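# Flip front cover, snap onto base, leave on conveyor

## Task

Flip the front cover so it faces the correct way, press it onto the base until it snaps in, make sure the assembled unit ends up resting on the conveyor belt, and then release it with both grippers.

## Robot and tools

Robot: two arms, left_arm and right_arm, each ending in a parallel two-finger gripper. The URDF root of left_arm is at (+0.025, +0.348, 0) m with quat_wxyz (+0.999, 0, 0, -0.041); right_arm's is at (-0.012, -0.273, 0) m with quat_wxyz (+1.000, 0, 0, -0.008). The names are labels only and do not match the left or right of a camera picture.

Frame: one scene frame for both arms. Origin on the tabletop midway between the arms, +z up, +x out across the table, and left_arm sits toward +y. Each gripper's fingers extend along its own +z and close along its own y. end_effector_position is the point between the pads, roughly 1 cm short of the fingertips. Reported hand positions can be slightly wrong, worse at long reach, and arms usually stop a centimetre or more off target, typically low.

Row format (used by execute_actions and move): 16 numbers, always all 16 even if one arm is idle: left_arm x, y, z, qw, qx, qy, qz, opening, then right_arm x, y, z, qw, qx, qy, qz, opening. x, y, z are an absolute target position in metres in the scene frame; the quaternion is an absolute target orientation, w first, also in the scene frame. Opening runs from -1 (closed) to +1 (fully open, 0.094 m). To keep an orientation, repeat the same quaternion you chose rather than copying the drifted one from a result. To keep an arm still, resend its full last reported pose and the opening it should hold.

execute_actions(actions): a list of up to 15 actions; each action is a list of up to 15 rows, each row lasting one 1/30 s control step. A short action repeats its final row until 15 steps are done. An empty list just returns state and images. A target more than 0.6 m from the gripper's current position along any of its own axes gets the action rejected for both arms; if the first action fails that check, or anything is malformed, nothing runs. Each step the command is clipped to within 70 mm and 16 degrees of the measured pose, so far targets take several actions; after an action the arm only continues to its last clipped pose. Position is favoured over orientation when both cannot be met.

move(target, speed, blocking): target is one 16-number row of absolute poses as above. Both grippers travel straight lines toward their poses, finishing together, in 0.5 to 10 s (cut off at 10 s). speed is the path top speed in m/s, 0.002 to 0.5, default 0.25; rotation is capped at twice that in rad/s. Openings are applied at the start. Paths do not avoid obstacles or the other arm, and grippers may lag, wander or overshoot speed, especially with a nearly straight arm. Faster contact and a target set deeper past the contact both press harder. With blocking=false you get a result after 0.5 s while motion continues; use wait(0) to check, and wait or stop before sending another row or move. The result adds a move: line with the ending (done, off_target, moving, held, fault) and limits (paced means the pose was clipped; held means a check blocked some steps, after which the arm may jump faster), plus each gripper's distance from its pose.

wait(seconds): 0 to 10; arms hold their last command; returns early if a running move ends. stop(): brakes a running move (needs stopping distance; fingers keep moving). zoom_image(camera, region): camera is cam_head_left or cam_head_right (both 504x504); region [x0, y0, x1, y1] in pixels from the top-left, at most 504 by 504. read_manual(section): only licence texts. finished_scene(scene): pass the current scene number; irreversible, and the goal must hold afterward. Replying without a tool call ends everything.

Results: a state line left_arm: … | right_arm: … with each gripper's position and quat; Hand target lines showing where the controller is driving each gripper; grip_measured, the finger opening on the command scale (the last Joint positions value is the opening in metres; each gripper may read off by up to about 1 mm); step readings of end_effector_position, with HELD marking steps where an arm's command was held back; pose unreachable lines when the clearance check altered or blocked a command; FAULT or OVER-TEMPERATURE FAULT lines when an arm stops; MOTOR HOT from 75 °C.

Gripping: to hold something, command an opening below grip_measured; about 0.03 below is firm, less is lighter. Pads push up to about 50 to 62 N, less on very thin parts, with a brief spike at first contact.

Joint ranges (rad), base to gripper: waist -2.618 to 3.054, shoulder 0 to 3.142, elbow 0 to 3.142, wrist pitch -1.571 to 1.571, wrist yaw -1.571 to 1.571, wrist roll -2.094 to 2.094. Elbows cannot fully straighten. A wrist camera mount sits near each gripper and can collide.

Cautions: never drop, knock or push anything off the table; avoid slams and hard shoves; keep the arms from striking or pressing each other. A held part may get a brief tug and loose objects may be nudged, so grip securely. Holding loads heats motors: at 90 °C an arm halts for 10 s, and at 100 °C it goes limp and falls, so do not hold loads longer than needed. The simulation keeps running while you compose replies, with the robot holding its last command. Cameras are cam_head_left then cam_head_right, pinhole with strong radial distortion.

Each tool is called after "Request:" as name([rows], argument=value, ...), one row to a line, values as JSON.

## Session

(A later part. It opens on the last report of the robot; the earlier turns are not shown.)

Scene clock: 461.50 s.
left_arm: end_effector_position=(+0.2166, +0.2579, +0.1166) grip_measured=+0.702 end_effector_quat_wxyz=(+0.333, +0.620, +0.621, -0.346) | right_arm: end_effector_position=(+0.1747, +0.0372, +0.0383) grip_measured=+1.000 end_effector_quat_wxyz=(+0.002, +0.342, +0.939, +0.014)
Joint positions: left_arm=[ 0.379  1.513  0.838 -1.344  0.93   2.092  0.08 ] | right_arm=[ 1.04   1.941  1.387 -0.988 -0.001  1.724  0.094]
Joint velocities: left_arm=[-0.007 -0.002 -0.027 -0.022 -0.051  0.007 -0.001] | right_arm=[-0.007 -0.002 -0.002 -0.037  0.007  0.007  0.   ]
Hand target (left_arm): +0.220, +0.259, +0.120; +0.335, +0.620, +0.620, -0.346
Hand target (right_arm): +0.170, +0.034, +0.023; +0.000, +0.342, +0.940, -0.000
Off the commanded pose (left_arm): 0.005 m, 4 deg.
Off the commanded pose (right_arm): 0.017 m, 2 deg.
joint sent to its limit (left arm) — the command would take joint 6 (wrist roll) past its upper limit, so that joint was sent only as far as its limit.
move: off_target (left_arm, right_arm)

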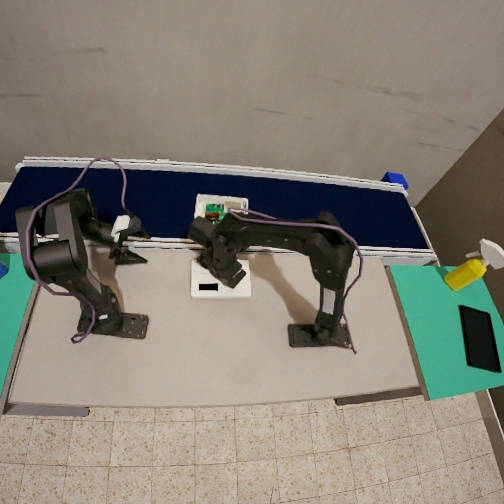

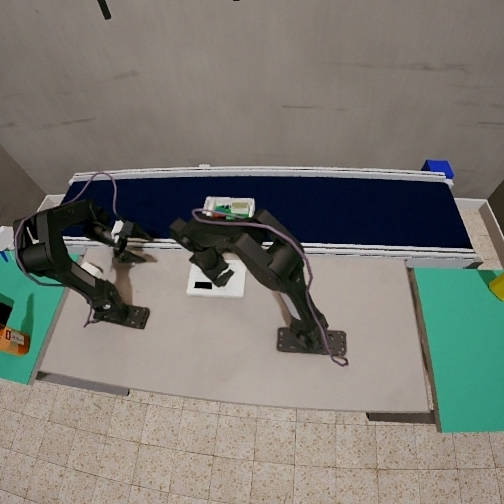

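Pressing and turning in 15° steps.

Request:
execute_actions([
  [[0.22,0.26,0.12,0.334,0.62,0.621,-0.346,0.7, 0.168,0.032,0.012,0,0.342,0.94,0,1]],
  [[0.22,0.26,0.12,0.334,0.62,0.621,-0.346,0.7, 0.168,0.032,0.012,0,0.216,0.976,0,1]],
  [[0.22,0.26,0.12,0.334,0.62,0.621,-0.346,0.7, 0.168,0.032,0.012,0,0.087,0.996,0,1]],
  [[0.22,0.26,0.12,0.334,0.62,0.621,-0.346,0.7, 0.168,0.032,0.012,0,-0.044,0.999,0,1]],
  [[0.22,0.26,0.12,0.334,0.62,0.621,-0.346,0.7, 0.168,0.032,0.012,0,-0.174,0.985,0,1]],
])

Request:
zoom_image(camera="cam_head_left", region=[130,180,330,330])

Scene clock: 469.50 s.
left_arm: end_effector_position=(+0.2160, +0.2581, +0.1164) grip_measured=+0.702 end_effector_quat_wxyz=(+0.332, +0.620, +0.621, -0.346) | right_arm: end_effector_position=(+0.1570, +0.0336, +0.0358) grip_measured=+1.000 end_effector_quat_wxyz=(-0.018, -0.160, +0.987, +0.005)
Joint positions: left_arm=[ 0.379  1.513  0.838 -1.346  0.927  2.092  0.08 ] | right_arm=[ 1.061  1.94   1.374 -1.02  -0.034  0.724  0.094]
Joint velocities: left_arm=[-0.002  0.022 -0.007 -0.022 -0.081  0.051  0.   ] | right_arm=[-0.002  0.007 -0.002 -0.022 -0.051 -0.125  0.   ]
Hand target (left_arm): +0.220, +0.260, +0.120; +0.334, +0.620, +0.621, -0.346
Hand target (right_arm): +0.167, +0.030, +0.014; -0.002, -0.173, +0.985, -0.002
Off the commanded pose (left_arm): 0.006 m, 0 deg.
Off the commanded pose (right_arm): 0.026 m, 3 deg.
Step readings (end_effector_position; steps 1 to 15: 1st action; 16 to 30: 2nd action; 31 to 45: 3rd action; 46 to 60: 4th action; 61 to 75: 5th action):
0: left_arm (+0.2166, +0.2579, +0.1166) | right_arm (+0.1747, +0.0372, +0.0383)
1: left_arm (+0.2165, +0.2579, +0.1166) | right_arm (+0.1744, +0.0367, +0.0369)
2: left_arm (+0.2164, +0.2579, +0.1166) | right_arm (+0.1741, +0.0363, +0.0359)
4: left_arm (+0.2162, +0.2580, +0.1165) | right_arm (+0.1743, +0.0366, +0.0365)
8: left_arm (+0.2161, +0.2580, +0.1165) | right_arm (+0.1744, +0.0367, +0.0365)
15: left_arm (+0.2160, +0.2580, +0.1164) | right_arm (+0.1744, +0.0367, +0.0365)
16: left_arm (+0.2160, +0.2580, +0.1164) | right_arm (+0.1738, +0.0370, +0.0365)
17: left_arm (+0.2160, +0.2580, +0.1164) | right_arm (+0.1721, +0.0380, +0.0365)
19: left_arm (+0.2160, +0.2580, +0.1164) | right_arm (+0.1696, +0.0395, +0.0365)
23: left_arm (+0.2160, +0.2580, +0.1164) | right_arm (+0.1669, +0.0409, +0.0365)
30: left_arm (+0.2160, +0.2580, +0.1164) | right_arm (+0.1654, +0.0415, +0.0366)
31: left_arm (+0.2160, +0.2580, +0.1164) | right_arm (+0.1646, +0.0415, +0.0366)
32: left_arm (+0.2160, +0.2581, +0.1164) | right_arm (+0.1630, +0.0419, +0.0366)
34: left_arm (+0.2160, +0.2581, +0.1164) | right_arm (+0.1600, +0.0426, +0.0367)
38: left_arm (+0.2160, +0.2581, +0.1164) | right_arm (+0.1569, +0.0431, +0.0368)
45: left_arm (+0.2160, +0.2581, +0.1164) | right_arm (+0.1552, +0.0431, +0.0369)
46: left_arm (+0.2160, +0.2581, +0.1164) | right_arm (+0.1548, +0.0427, +0.0369)
47: left_arm (+0.2160, +0.2581, +0.1164) | right_arm (+0.1544, +0.0421, +0.0369)
49: left_arm (+0.2160, +0.2581, +0.1164) | right_arm (+0.1536, +0.0412, +0.0368)
53: left_arm (+0.2160, +0.2581, +0.1164) | right_arm (+0.1528, +0.0400, +0.0368)
60: left_arm (+0.2160, +0.2581, +0.1164) | right_arm (+0.1530, +0.0392, +0.0368)
61: left_arm (+0.2160, +0.2581, +0.1164) | right_arm (+0.1529, +0.0386, +0.0368)
62: left_arm (+0.2160, +0.2581, +0.1164) | right_arm (+0.1530, +0.0377, +0.0368)
64: left_arm (+0.2160, +0.2581, +0.1164) | right_arm (+0.1535, +0.0364, +0.0367)
68: left_arm (+0.2160, +0.2581, +0.1164) | right_arm (+0.1554, +0.0350, +0.0366)
75: end_effector_position above

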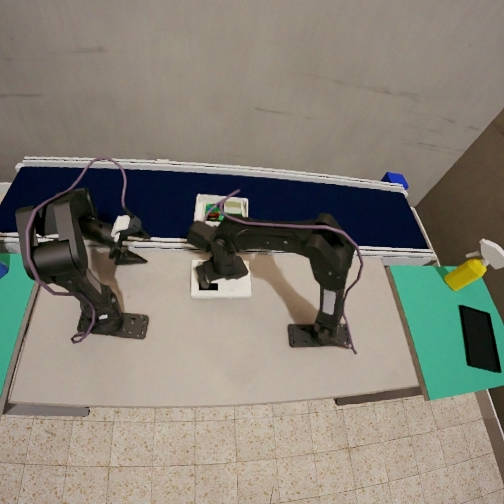

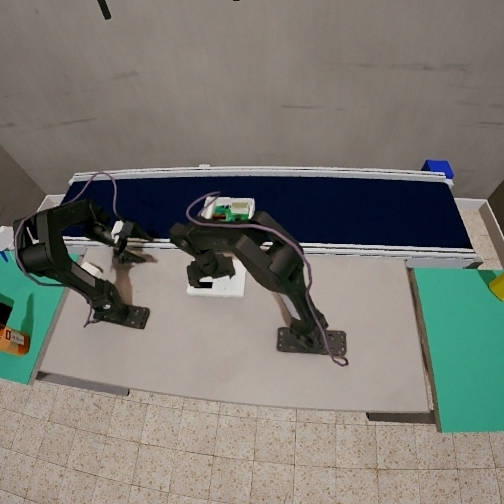

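Region (130, 180, 330, 330) of cam_head_left's 504x504 image, scaled by 2.520, with more detail than that image has; it fills the top 378 rows of this view, and the rest is white.

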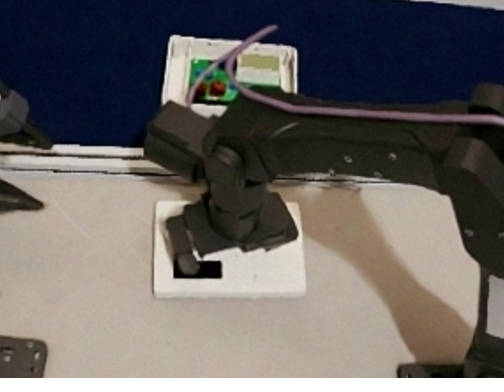

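Request:
move(target=[0.30,0.2,0.14,0,0.707,0.707,0,-0.4, 0.17,0.0,0.10,0,-0.174,0.985,0,1], speed=0.15)

Request:
move(target=[0.30,0.2,0.14,0,0.707,0.707,0,-0.4, 0.2,-0.25,0.15,0,0,1,0,1])

Request:
zoom_image(camera="cam_head_left", region=[180,185,264,245])

Request:
zoom_image(camera="cam_head_right", region=[185,185,269,245])

Scene clock: 494.03 s.
left_arm: end_effector_position=(+0.3002, +0.2012, +0.1372) grip_measured=-0.398 end_effector_quat_wxyz=(+0.003, +0.711, +0.704, -0.000) | right_arm: end_effector_position=(+0.1629, -0.0020, +0.0832) grip_measured=+1.000 end_effector_quat_wxyz=(-0.019, -0.174, +0.984, -0.012)
Joint positions: left_arm=[-0.41   1.716  1.499 -1.348  0.002  1.088  0.028] | right_arm=[ 1.003  1.821  1.409 -1.203 -0.011  0.637  0.094]
Joint velocities: left_arm=[-0.012 -0.002  0.012 -0.037  0.022 -0.066 -0.   ] | right_arm=[ 0.017 -0.007  0.007 -0.051  0.007  0.007  0.   ]
Hand target (left_arm): +0.301, +0.200, +0.138; -0.004, +0.708, +0.706, +0.001
Hand target (right_arm): +0.170, +0.000, +0.100; +0.000, -0.174, +0.985, +0.000
Off the commanded pose (left_arm): 0.003 m, 1 deg.
Off the commanded pose (right_arm): 0.018 m, 3 deg.
move: off_target (right_arm)

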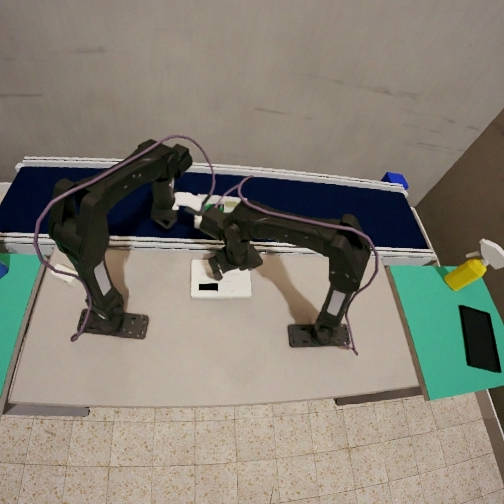

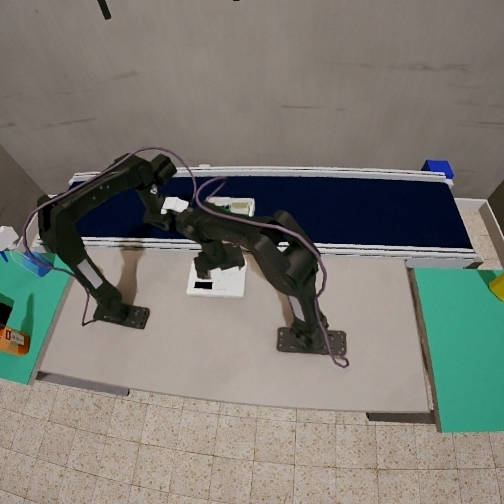

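Scene clock: 495.77 s.
left_arm: end_effector_position=(+0.3002, +0.2012, +0.1372) grip_measured=-0.398 end_effector_quat_wxyz=(+0.003, +0.709, +0.705, -0.000) | right_arm: end_effector_position=(+0.1974, -0.2477, +0.1394) grip_measured=+1.000 end_effector_quat_wxyz=(-0.017, +0.000, +1.000, -0.000)
Joint positions: left_arm=[-0.41   1.716  1.499 -1.348  0.002  1.084  0.028] | right_arm=[ 0.128  1.372  1.173 -1.405 -0.004  0.114  0.094]
Joint velocities: left_arm=[-0.007 -0.017 -0.007 -0.022 -0.066 -0.037  0.   ] | right_arm=[-0.007  0.007  0.007 -0.007  0.022  0.022  0.   ]
Hand target (left_arm): +0.300, +0.200, +0.140; +0.000, +0.707, +0.707, +0.000
Hand target (right_arm): +0.198, -0.248, +0.150; -0.000, -0.000, +1.000, +0.004
Off the commanded pose (left_arm): 0.003 m, 0 deg.
Off the commanded pose (right_arm): 0.011 m, 2 deg.
move: off_target (right_arm)

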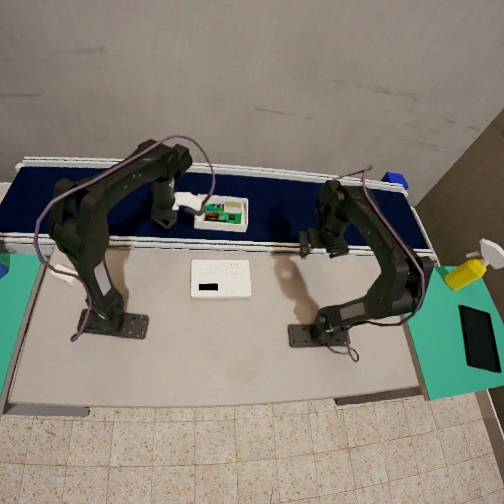

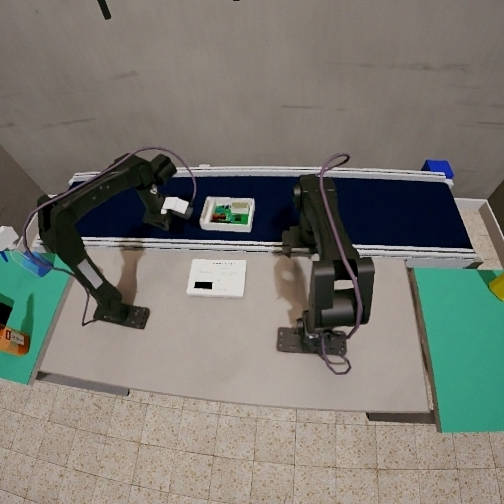

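Region (180, 185, 264, 245) of cam_head_left's 504x504 image, scaled by 6.000, with more detail than that image has; it fills the top 360 rows of this view, and the rest is white.

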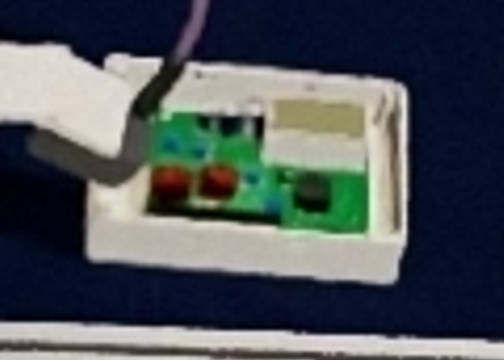

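Region (185, 185, 269, 245) of cam_head_right's 504x504 image, scaled by 6.000, with more detail than that image has; it fills the top 360 rows of this view, and the rest is white.

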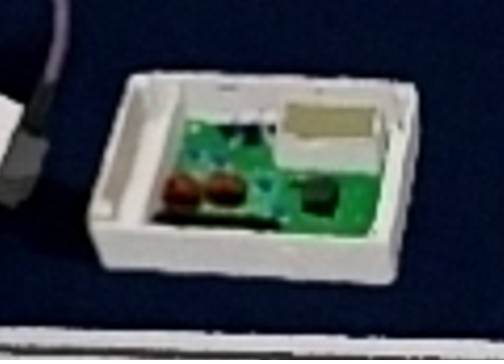

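Request:
move(target=[0.22,0.33,0.15,0,0.707,0.707,0,-0.4, 0.372,-0.015,0.085,0,-0.688,0.725,0,-0.3])

Request:
zoom_image(camera="cam_head_left", region=[170,165,282,245])

Request:
zoom_image(camera="cam_head_right", region=[170,165,282,245])

Scene clock: 512.23 s.
left_arm: end_effector_position=(+0.2294, +0.3275, +0.1521) grip_measured=-0.398 end_effector_quat_wxyz=(+0.006, +0.706, +0.708, +0.004) | right_arm: end_effector_position=(+0.3739, -0.0202, +0.0846) grip_measured=-0.297 end_effector_quat_wxyz=(-0.002, +0.684, -0.730, +0.002)
Joint positions: left_arm=[-0.02   1.305  1.173 -1.423  0.002  1.464  0.028] | right_arm=[ 0.594  2.379  2.266 -1.454  0.003 -0.927  0.033]
Joint velocities: left_arm=[-0.007 -0.002 -0.032  0.007 -0.007 -0.007 -0.001] | right_arm=[-0.002  0.002 -0.017 -0.051 -0.051  0.037 -0.001]
Hand target (left_arm): +0.219, +0.330, +0.152; +0.001, +0.707, +0.707, -0.002
Hand target (right_arm): +0.374, -0.017, +0.084; +0.001, +0.688, -0.725, +0.001
Off the commanded pose (left_arm): 0.010 m, 1 deg.
Off the commanded pose (right_arm): 0.006 m, 1 deg.
move: done

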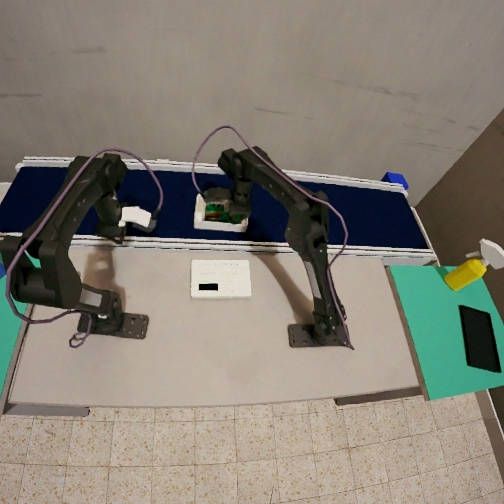

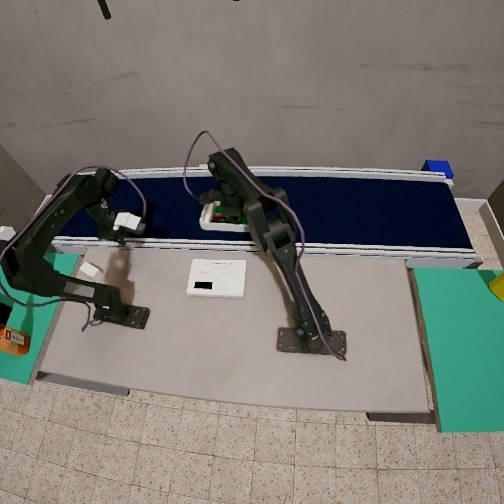

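Region (170, 165, 282, 245) of cam_head_left's 504x504 image, scaled by 4.500, with more detail than that image has; it fills the top 360 rows of this view, and the rest is white.

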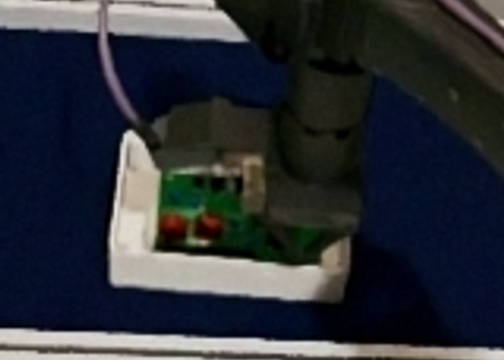

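Region (170, 165, 282, 245) of cam_head_right's 504x504 image, scaled by 4.500, with more detail than that image has; it fills the top 360 rows of this view, and the rest is white.

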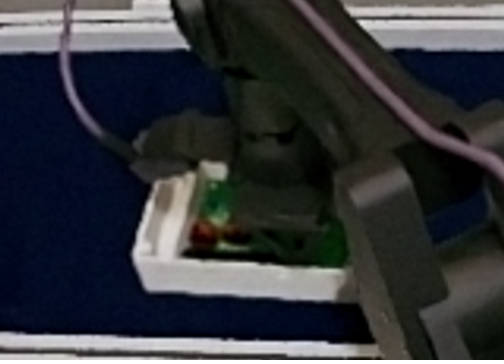

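Request:
move(target=[0.22,0.33,0.15,0,0.707,0.707,0,-0.4, 0.370,-0.017,0.034,0,-0.688,0.725,0,-0.3], speed=0.03)

Request:
move(target=[0.22,0.33,0.15,0,0.707,0.707,0,-0.4, 0.370,-0.017,0.04,0,-0.688,0.725,0,-1], speed=0.03)

Request:
zoom_image(camera="cam_head_left", region=[170,165,282,245])

Scene clock: 524.00 s.
left_arm: end_effector_position=(+0.2294, +0.3275, +0.1521) grip_measured=-0.398 end_effector_quat_wxyz=(+0.006, +0.706, +0.708, +0.004) | right_arm: end_effector_position=(+0.3724, -0.0212, +0.0338) grip_measured=-0.297 end_effector_quat_wxyz=(+0.005, +0.684, -0.730, +0.001)
Joint positions: left_arm=[-0.02   1.305  1.173 -1.423  0.002  1.465  0.028] | right_arm=[ 0.594  2.379  2.064 -1.264  0.003 -0.928  0.033]
Joint velocities: left_arm=[-0.012 -0.017 -0.002 -0.022 -0.081 -0.007  0.   ] | right_arm=[ 0.002  0.017  0.022  0.051 -0.007  0.066 -0.   ]
Hand target (left_arm): +0.220, +0.330, +0.150; -0.000, +0.707, +0.707, -0.000
Hand target (right_arm): +0.369, -0.017, +0.034; +0.000, +0.688, -0.725, -0.000
Off the commanded pose (left_arm): 0.010 m, 1 deg.
Off the commanded pose (right_arm): 0.005 m, 1 deg.
move: done

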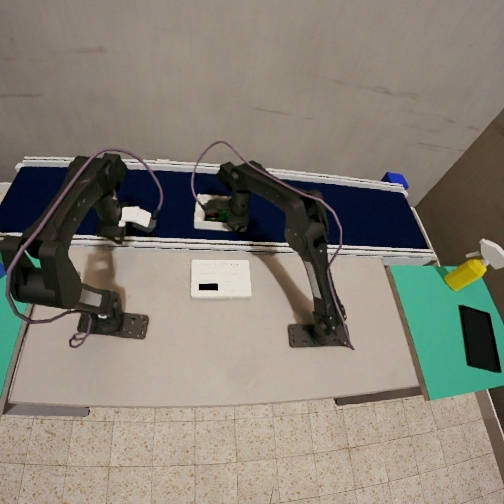

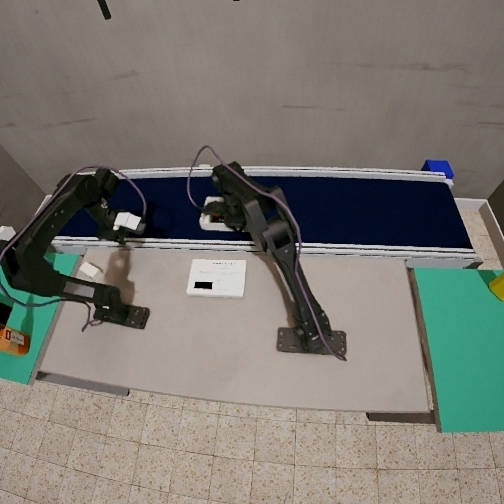

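Scene clock: 524.70 s.
left_arm: end_effector_position=(+0.2294, +0.3275, +0.1521) grip_measured=-0.398 end_effector_quat_wxyz=(+0.006, +0.706, +0.708, +0.004) | right_arm: end_effector_position=(+0.3726, -0.0216, +0.0338) grip_measured=-0.950 end_effector_quat_wxyz=(+0.005, +0.684, -0.729, +0.002)
Joint positions: left_arm=[-0.02   1.305  1.173 -1.423  0.002  1.465  0.028] | right_arm=[ 0.594  2.379  2.064 -1.265  0.006 -0.929  0.002]
Joint velocities: left_arm=[ 0.007  0.002 -0.002  0.037 -0.007  0.022  0.   ] | right_arm=[-0.002 -0.007  0.007  0.081  0.022  0.022 -0.001]
Hand target (left_arm): +0.220, +0.330, +0.150; -0.000, +0.707, +0.707, -0.000
Hand target (right_arm): +0.370, -0.017, +0.040; -0.000, +0.688, -0.725, +0.000
Off the commanded pose (left_arm): 0.010 m, 1 deg.
Off the commanded pose (right_arm): 0.008 m, 1 deg.
move: done

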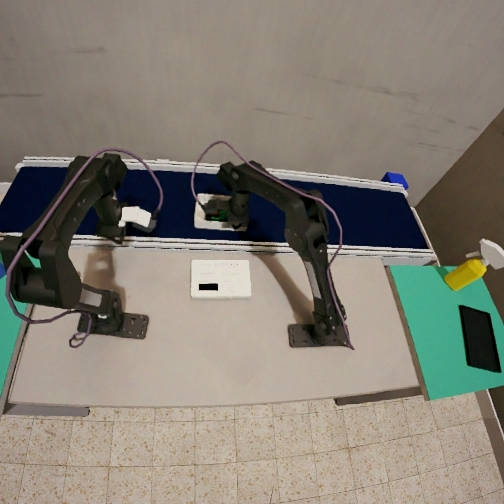

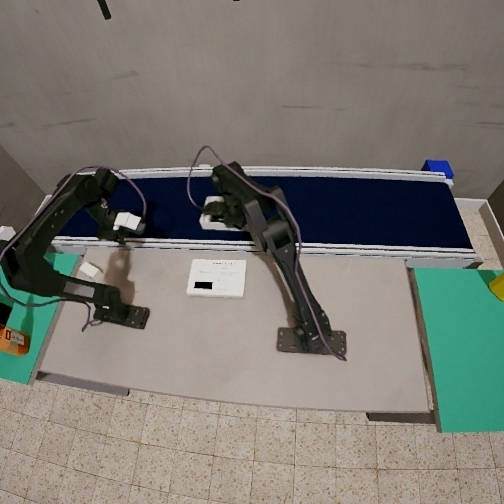

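Region (170, 165, 282, 245) of cam_head_left's 504x504 image, scaled by 4.500, with more detail than that image has; it fills the top 360 rows of this view, and the rest is white.

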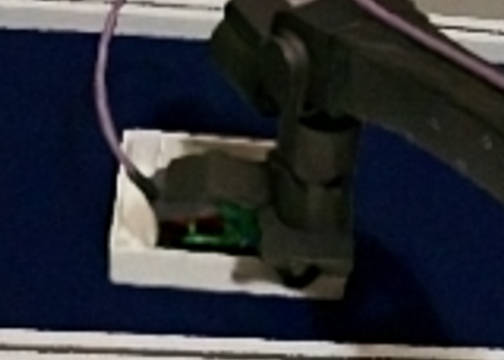

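Request:
move(target=[0.22,0.33,0.15,0,0.707,0.707,0,-0.4, 0.40,-0.07,0.048,0,0,1,0,-1], speed=0.15)

Request:
move(target=[0.22,0.33,0.15,0,0.707,0.707,0,-0.4, 0.465,-0.13,0.045,0,0.383,0.924,0,-1], speed=0.15)

Request:
zoom_image(camera="cam_head_left", region=[200,150,380,270])

Scene clock: 537.23 s.
left_arm: end_effector_position=(+0.2294, +0.3275, +0.1521) grip_measured=-0.398 end_effector_quat_wxyz=(+0.006, +0.706, +0.708, +0.004) | right_arm: end_effector_position=(+0.3970, -0.0651, +0.0338) grip_measured=-0.950 end_effector_quat_wxyz=(-0.007, -0.011, +1.000, +0.002)
Joint positions: left_arm=[-0.02   1.305  1.173 -1.423  0.002  1.465  0.028] | right_arm=[ 0.48   2.379  2.064 -1.267 -0.01   0.442  0.002]
Joint velocities: left_arm=[ 0.002 -0.007 -0.012 -0.051 -0.007 -0.022  0.001] | right_arm=[-0.012  0.012 -0.007 -0.007 -0.007  0.081 -0.001]
Hand target (left_arm): +0.220, +0.330, +0.150; -0.000, +0.707, +0.707, -0.000
Hand target (right_arm): +0.400, -0.070, +0.048; +0.000, -0.000, +1.000, +0.001
Off the commanded pose (left_arm): 0.010 m, 1 deg.
Off the commanded pose (right_arm): 0.015 m, 2 deg.
move: off_target (right_arm)

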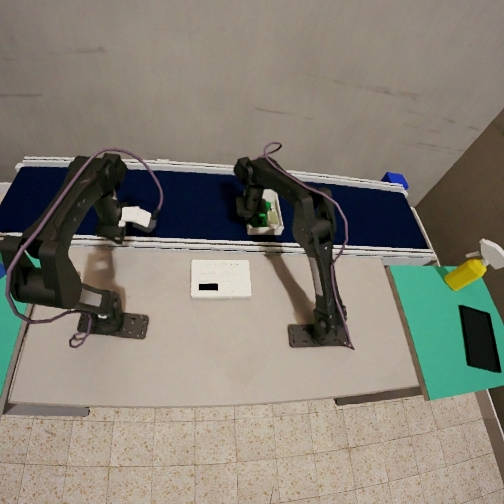

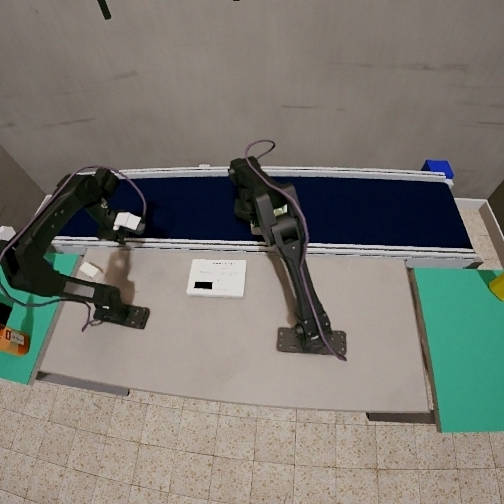

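Scene clock: 540.43 s.
left_arm: end_effector_position=(+0.2294, +0.3275, +0.1521) grip_measured=-0.398 end_effector_quat_wxyz=(+0.006, +0.706, +0.708, +0.004) | right_arm: end_effector_position=(+0.4625, -0.1246, +0.0364) grip_measured=-0.950 end_effector_quat_wxyz=(-0.008, +0.377, +0.926, +0.007)
Joint positions: left_arm=[-0.02   1.305  1.173 -1.423  0.002  1.465  0.028] | right_arm=[ 0.309  2.619  2.516 -1.471 -0.022  1.066  0.002]
Joint velocities: left_arm=[ 0.012  0.002 -0.002  0.007  0.007 -0.037 -0.   ] | right_arm=[ 0.002 -0.007  0.042 -0.11   0.11   0.022 -0.   ]
Hand target (left_arm): +0.220, +0.330, +0.150; -0.000, +0.707, +0.707, -0.000
Hand target (right_arm): +0.465, -0.130, +0.045; +0.001, +0.383, +0.924, +0.002
Off the commanded pose (left_arm): 0.010 m, 1 deg.
Off the commanded pose (right_arm): 0.010 m, 1 deg.
move: done

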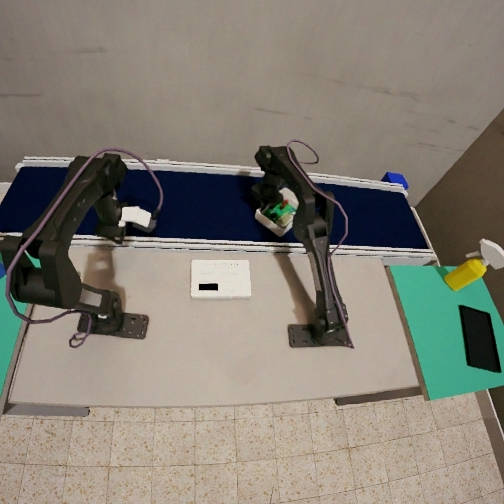

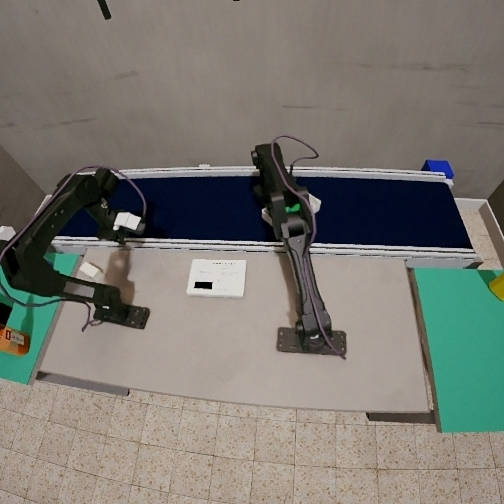

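Region (200, 150, 380, 270) of cam_head_left's 504x504 image, scaled by 2.800, with more detail than that image has.

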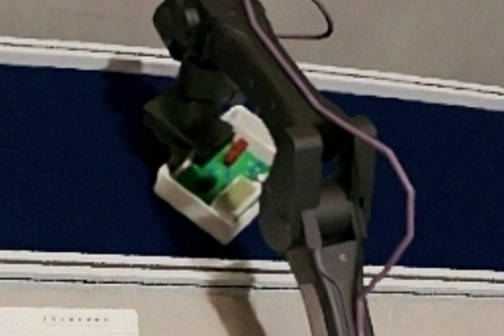

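Request:
move(target=[0.22,0.33,0.15,0,0.707,0.707,0,-0.4, 0.465,-0.125,0.043,0,0.713,0.701,0,-1], speed=0.15)

Request:
move(target=[0.22,0.33,0.15,0,0.707,0.707,0,-0.4, 0.463,-0.125,0.04,0,0.713,0.701,0,-0.4])

Request:
move(target=[0.22,0.33,0.15,0,0.707,0.707,0,-0.4, 0.463,-0.125,0.10,0,0.713,0.701,0,-0.4], speed=0.06)

Request:
move(target=[0.22,0.33,0.15,0,0.707,0.707,0,-0.4, 0.40,-0.27,0.095,0,0,1,0,-0.4])

Request:
zoom_image(camera="cam_head_left", region=[230,160,370,260])

Request:
zoom_image(camera="cam_head_right", region=[240,160,380,260])

Scene clock: 555.87 s.
left_arm: end_effector_position=(+0.2294, +0.3275, +0.1521) grip_measured=-0.398 end_effector_quat_wxyz=(+0.006, +0.706, +0.708, +0.004) | right_arm: end_effector_position=(+0.4650, -0.1240, +0.0365) grip_measured=-0.950 end_effector_quat_wxyz=(-0.009, +0.712, +0.702, +0.006)
Joint positions: left_arm=[-0.02   1.305  1.173 -1.423  0.002  1.465  0.028] | right_arm=[ 0.309  2.629  2.536 -1.475 -0.021  1.879  0.002]
Joint velocities: left_arm=[ 0.007 -0.007 -0.007 -0.022  0.022  0.066 -0.   ] | right_arm=[-0.012 -0.007  0.027  0.051  0.007  0.037 -0.   ]
Hand target (left_arm): +0.220, +0.330, +0.150; -0.000, +0.707, +0.707, -0.000
Hand target (right_arm): +0.465, -0.125, +0.043; +0.001, +0.713, +0.701, +0.001
Off the commanded pose (left_arm): 0.010 m, 1 deg.
Off the commanded pose (right_arm): 0.007 m, 1 deg.
move: done

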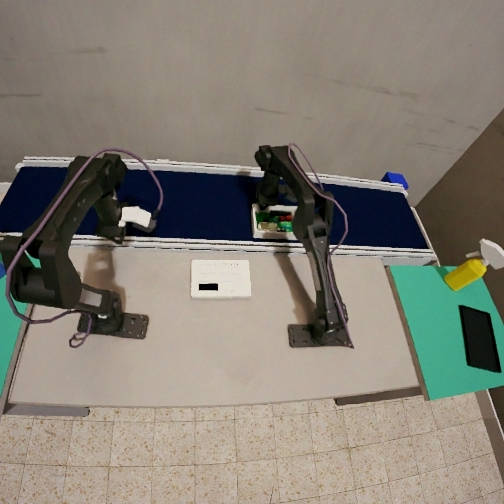

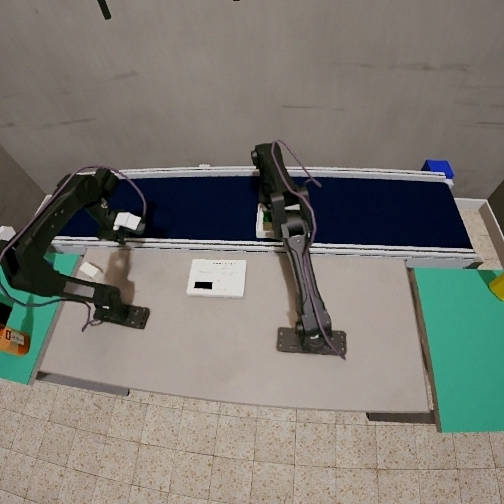

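Scene clock: 556.57 s.
left_arm: end_effector_position=(+0.2294, +0.3275, +0.1521) grip_measured=-0.398 end_effector_quat_wxyz=(+0.006, +0.706, +0.708, +0.004) | right_arm: end_effector_position=(+0.4655, -0.1253, +0.0365) grip_measured=-0.403 end_effector_quat_wxyz=(-0.005, +0.713, +0.701, +0.005)
Joint positions: left_arm=[-0.02   1.305  1.173 -1.423  0.002  1.465  0.028] | right_arm=[ 0.309  2.629  2.536 -1.474 -0.013  1.881  0.028]
Joint velocities: left_arm=[-0.002  0.017 -0.017  0.037  0.022 -0.007  0.   ] | right_arm=[-0.002 -0.012 -0.007  0.066 -0.007  0.066 -0.   ]
Hand target (left_arm): +0.220, +0.330, +0.150; -0.000, +0.707, +0.707, -0.000
Hand target (right_arm): +0.463, -0.125, +0.040; +0.000, +0.713, +0.701, +0.000
Off the commanded pose (left_arm): 0.010 m, 1 deg.
Off the commanded pose (right_arm): 0.004 m, 1 deg.
move: done

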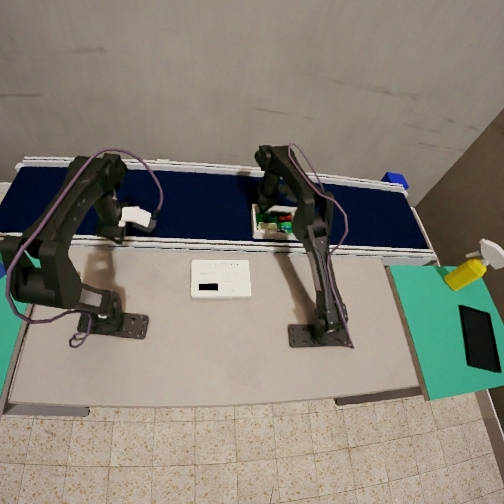

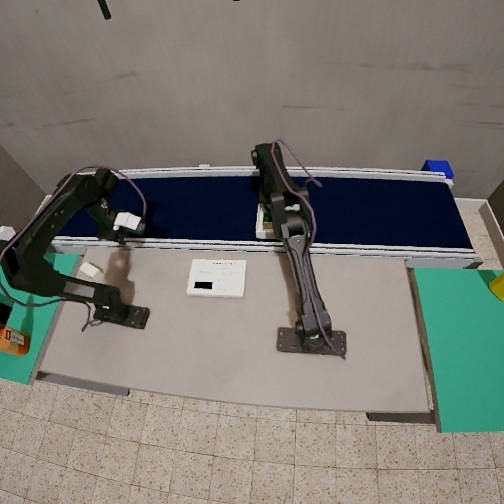

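Scene clock: 557.97 s.
left_arm: end_effector_position=(+0.2294, +0.3275, +0.1521) grip_measured=-0.398 end_effector_quat_wxyz=(+0.006, +0.706, +0.708, +0.004) | right_arm: end_effector_position=(+0.4693, -0.1243, +0.0916) grip_measured=-0.403 end_effector_quat_wxyz=(+0.016, +0.712, +0.700, +0.044)
Joint positions: left_arm=[-0.02   1.305  1.173 -1.423  0.002  1.465  0.028] | right_arm=[ 0.309  2.559  2.622 -1.54  -0.013  1.882  0.028]
Joint velocities: left_arm=[-0.002 -0.007 -0.002 -0.095 -0.051 -0.037 -0.   ] | right_arm=[-0.007 -0.002 -0.012  0.037 -0.066  0.007  0.   ]
Hand target (left_arm): +0.220, +0.330, +0.150; -0.000, +0.707, +0.707, -0.000
Hand target (right_arm): +0.463, -0.125, +0.100; +0.020, +0.712, +0.700, +0.038
Off the commanded pose (left_arm): 0.010 m, 1 deg.
Off the commanded pose (right_arm): 0.011 m, 5 deg.
joint sent to its limit (right arm) — the command would take joint 4 (wrist pitch) past its lower limit, so that joint was sent only as far as its limit.
move: off_target (right_arm)

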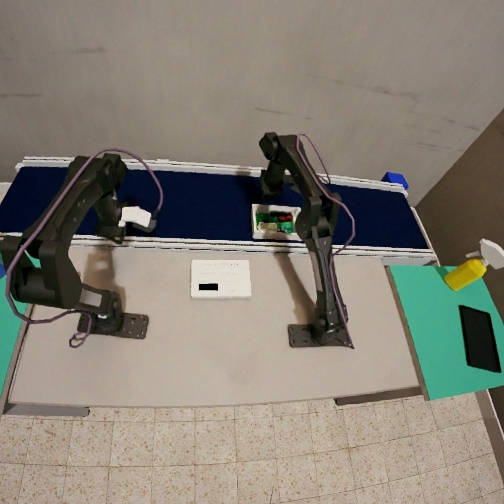

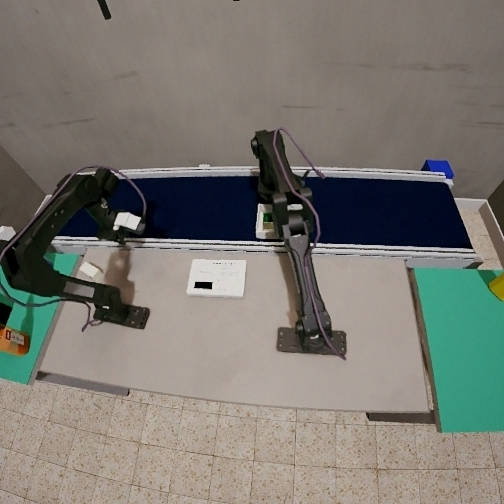

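Scene clock: 561.77 s.
left_arm: end_effector_position=(+0.2294, +0.3275, +0.1521) grip_measured=-0.398 end_effector_quat_wxyz=(+0.006, +0.706, +0.708, +0.004) | right_arm: end_effector_position=(+0.3980, -0.2658, +0.0884) grip_measured=-0.403 end_effector_quat_wxyz=(-0.014, +0.002, +1.000, +0.003)
Joint positions: left_arm=[-0.02   1.305  1.173 -1.423  0.002  1.465  0.028] | right_arm=[ 0.028  2.153  1.904 -1.349 -0.006  0.016  0.028]
Joint velocities: left_arm=[ 0.007  0.012 -0.002  0.022 -0.081  0.022  0.   ] | right_arm=[ 0.017  0.017 -0.012 -0.007 -0.037 -0.007  0.001]
Hand target (left_arm): +0.220, +0.330, +0.150; -0.000, +0.707, +0.707, -0.000
Hand target (right_arm): +0.398, -0.269, +0.095; +0.000, +0.000, +1.000, +0.001
Off the commanded pose (left_arm): 0.010 m, 1 deg.
Off the commanded pose (right_arm): 0.008 m, 2 deg.
move: done

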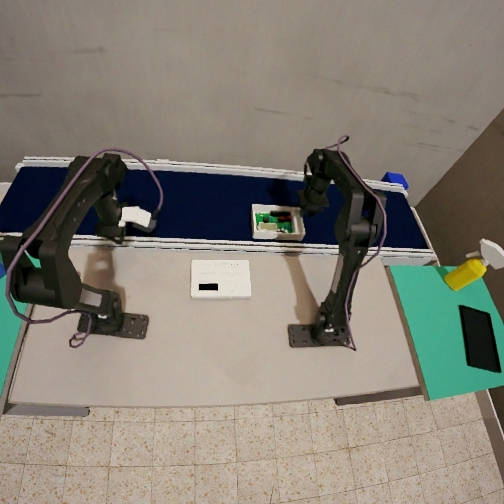

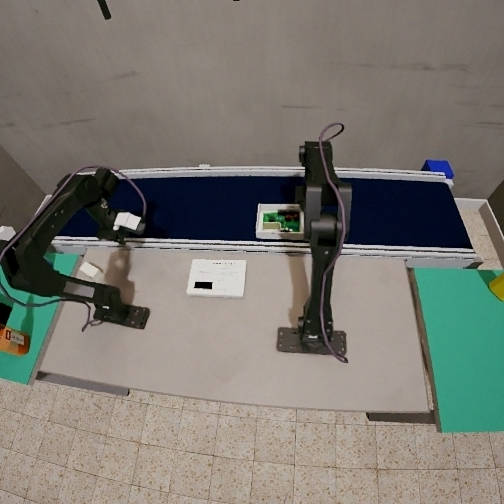

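Region (230, 160, 370, 260) of cam_head_left's 504x504 image, scaled by 3.600, with more detail than that image has; it fills the top 360 rows of this view, and the rest is white.

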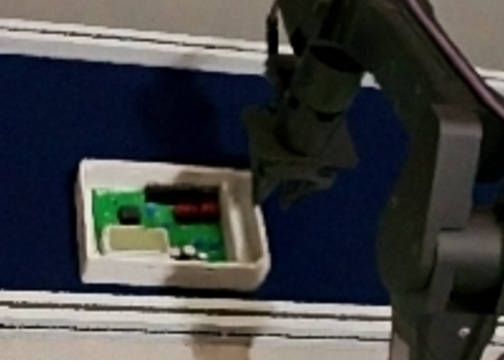

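Region (240, 160, 380, 260) of cam_head_right's 504x504 image, scaled by 3.600, with more detail than that image has; it fills the top 360 rows of this view, and the rest is white.

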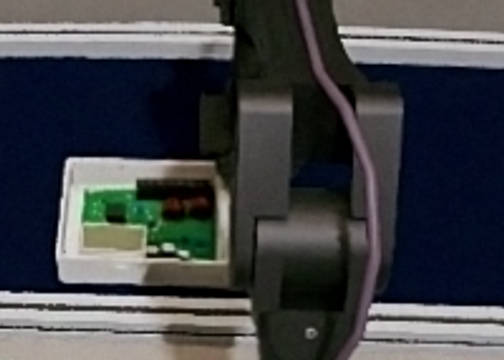

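Request:
move(target=[0.22,0.33,0.15,0,0.707,0.707,0,-0.4, 0.40,-0.256,0.08,0,0,1,0,-0.4], speed=0.03)

Request:
move(target=[0.22,0.33,0.15,0,0.707,0.707,0,-0.4, 0.40,-0.256,0.036,0,0,1,0,-0.4], speed=0.03)

Request:
move(target=[0.22,0.33,0.15,0,0.707,0.707,0,-0.4, 0.40,-0.256,0.04,0,0,1,0,-1], speed=0.03)

Request:
zoom_image(camera="cam_head_left", region=[230,160,370,260])

Scene clock: 569.30 s.
left_arm: end_effector_position=(+0.2294, +0.3275, +0.1521) grip_measured=-0.398 end_effector_quat_wxyz=(+0.006, +0.706, +0.708, +0.004) | right_arm: end_effector_position=(+0.4000, -0.2575, +0.0780) grip_measured=-0.403 end_effector_quat_wxyz=(-0.009, -0.000, +1.000, +0.003)
Joint positions: left_arm=[-0.02   1.305  1.173 -1.423  0.002  1.465  0.028] | right_arm=[ 0.048  2.153  1.863 -1.297 -0.006  0.032  0.028]
Joint velocities: left_arm=[ 0.002  0.007 -0.007 -0.066 -0.037  0.051 -0.   ] | right_arm=[ 0.012 -0.012  0.017 -0.007 -0.037  0.022  0.   ]
Hand target (left_arm): +0.220, +0.330, +0.150; -0.000, +0.707, +0.707, -0.000
Hand target (right_arm): +0.400, -0.256, +0.080; -0.000, +0.000, +1.000, +0.000
Off the commanded pose (left_arm): 0.010 m, 1 deg.
Off the commanded pose (right_arm): 0.003 m, 1 deg.
move: done

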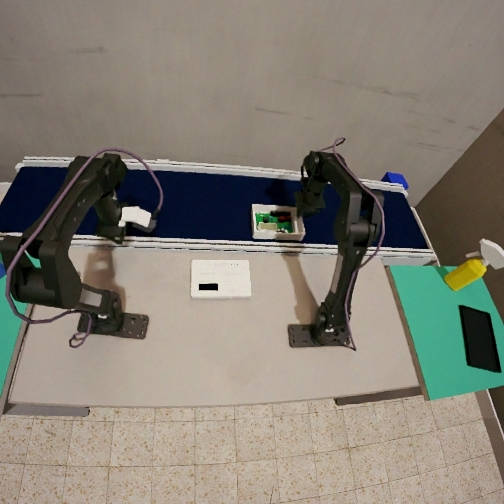

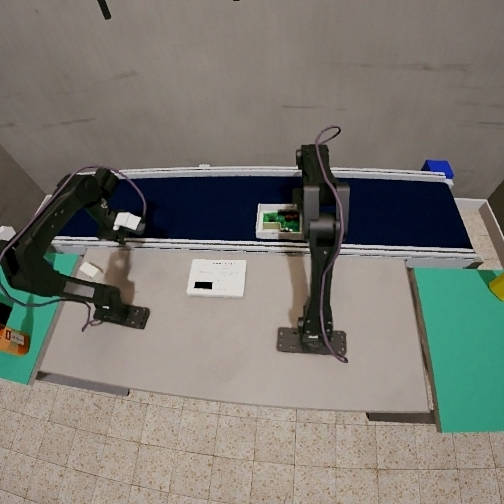

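Scene clock: 570.97 s.
left_arm: end_effector_position=(+0.2294, +0.3275, +0.1521) grip_measured=-0.398 end_effector_quat_wxyz=(+0.006, +0.706, +0.708, +0.004) | right_arm: end_effector_position=(+0.3999, -0.2588, +0.0426) grip_measured=-0.403 end_effector_quat_wxyz=(-0.000, -0.000, +1.000, -0.001)
Joint positions: left_arm=[-0.02   1.305  1.173 -1.423  0.002  1.465  0.028] | right_arm=[ 0.048  2.153  1.721 -1.139  0.001  0.032  0.028]
Joint velocities: left_arm=[-0.012  0.012  0.002  0.037  0.037  0.022  0.   ] | right_arm=[-0.007  0.007 -0.002  0.022 -0.051 -0.022 -0.001]
Hand target (left_arm): +0.220, +0.330, +0.150; -0.000, +0.707, +0.707, -0.000
Hand target (right_arm): +0.399, -0.256, +0.036; -0.000, -0.000, +1.000, +0.000
Off the commanded pose (left_arm): 0.010 m, 1 deg.
Off the commanded pose (right_arm): 0.007 m, 0 deg.
move: done

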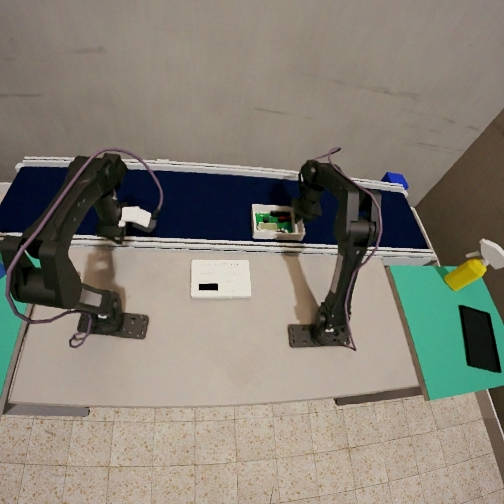

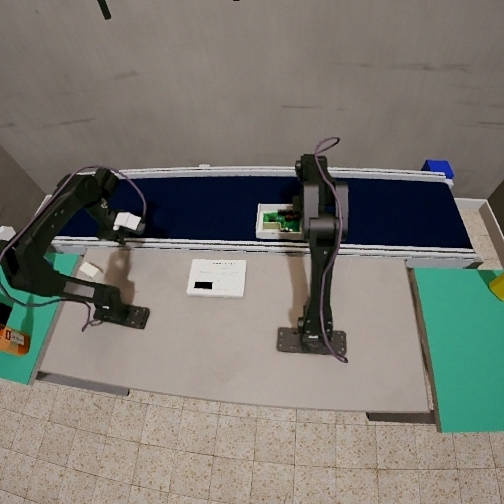

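Scene clock: 571.67 s.
left_arm: end_effector_position=(+0.2294, +0.3275, +0.1521) grip_measured=-0.398 end_effector_quat_wxyz=(+0.006, +0.706, +0.708, +0.004) | right_arm: end_effector_position=(+0.4001, -0.2584, +0.0426) grip_measured=-0.951 end_effector_quat_wxyz=(+0.000, +0.001, +1.000, +0.001)
Joint positions: left_arm=[-0.02   1.305  1.173 -1.423  0.002  1.465  0.028] | right_arm=[ 0.048  2.153  1.721 -1.139 -0.001  0.034  0.002]
Joint velocities: left_arm=[-0.007 -0.007  0.007  0.022  0.007 -0.037  0.001] | right_arm=[ 0.012 -0.002 -0.007 -0.007 -0.007 -0.081 -0.   ]
Hand target (left_arm): +0.220, +0.330, +0.150; -0.000, +0.707, +0.707, -0.000
Hand target (right_arm): +0.400, -0.256, +0.040; -0.000, -0.000, +1.000, -0.000
Off the commanded pose (left_arm): 0.010 m, 1 deg.
Off the commanded pose (right_arm): 0.004 m, 0 deg.
move: done

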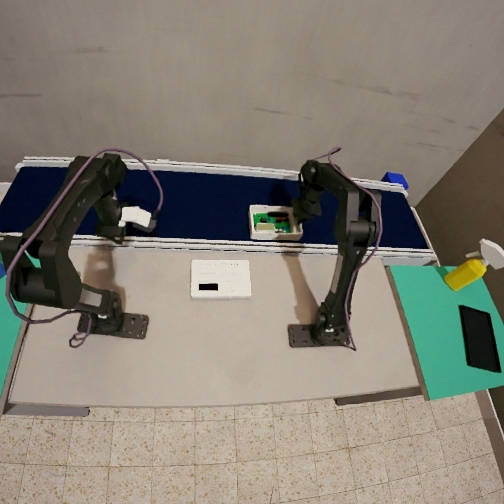

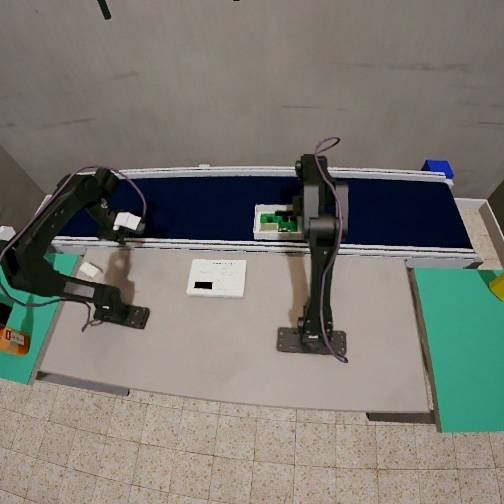

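Region (230, 160, 370, 260) of cam_head_left's 504x504 image, scaled by 3.600, with more detail than that image has; it fills the top 360 rows of this view, and the rest is white.

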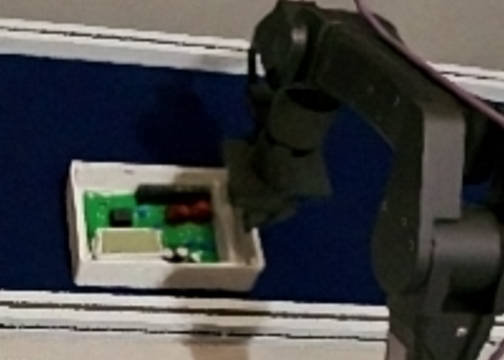

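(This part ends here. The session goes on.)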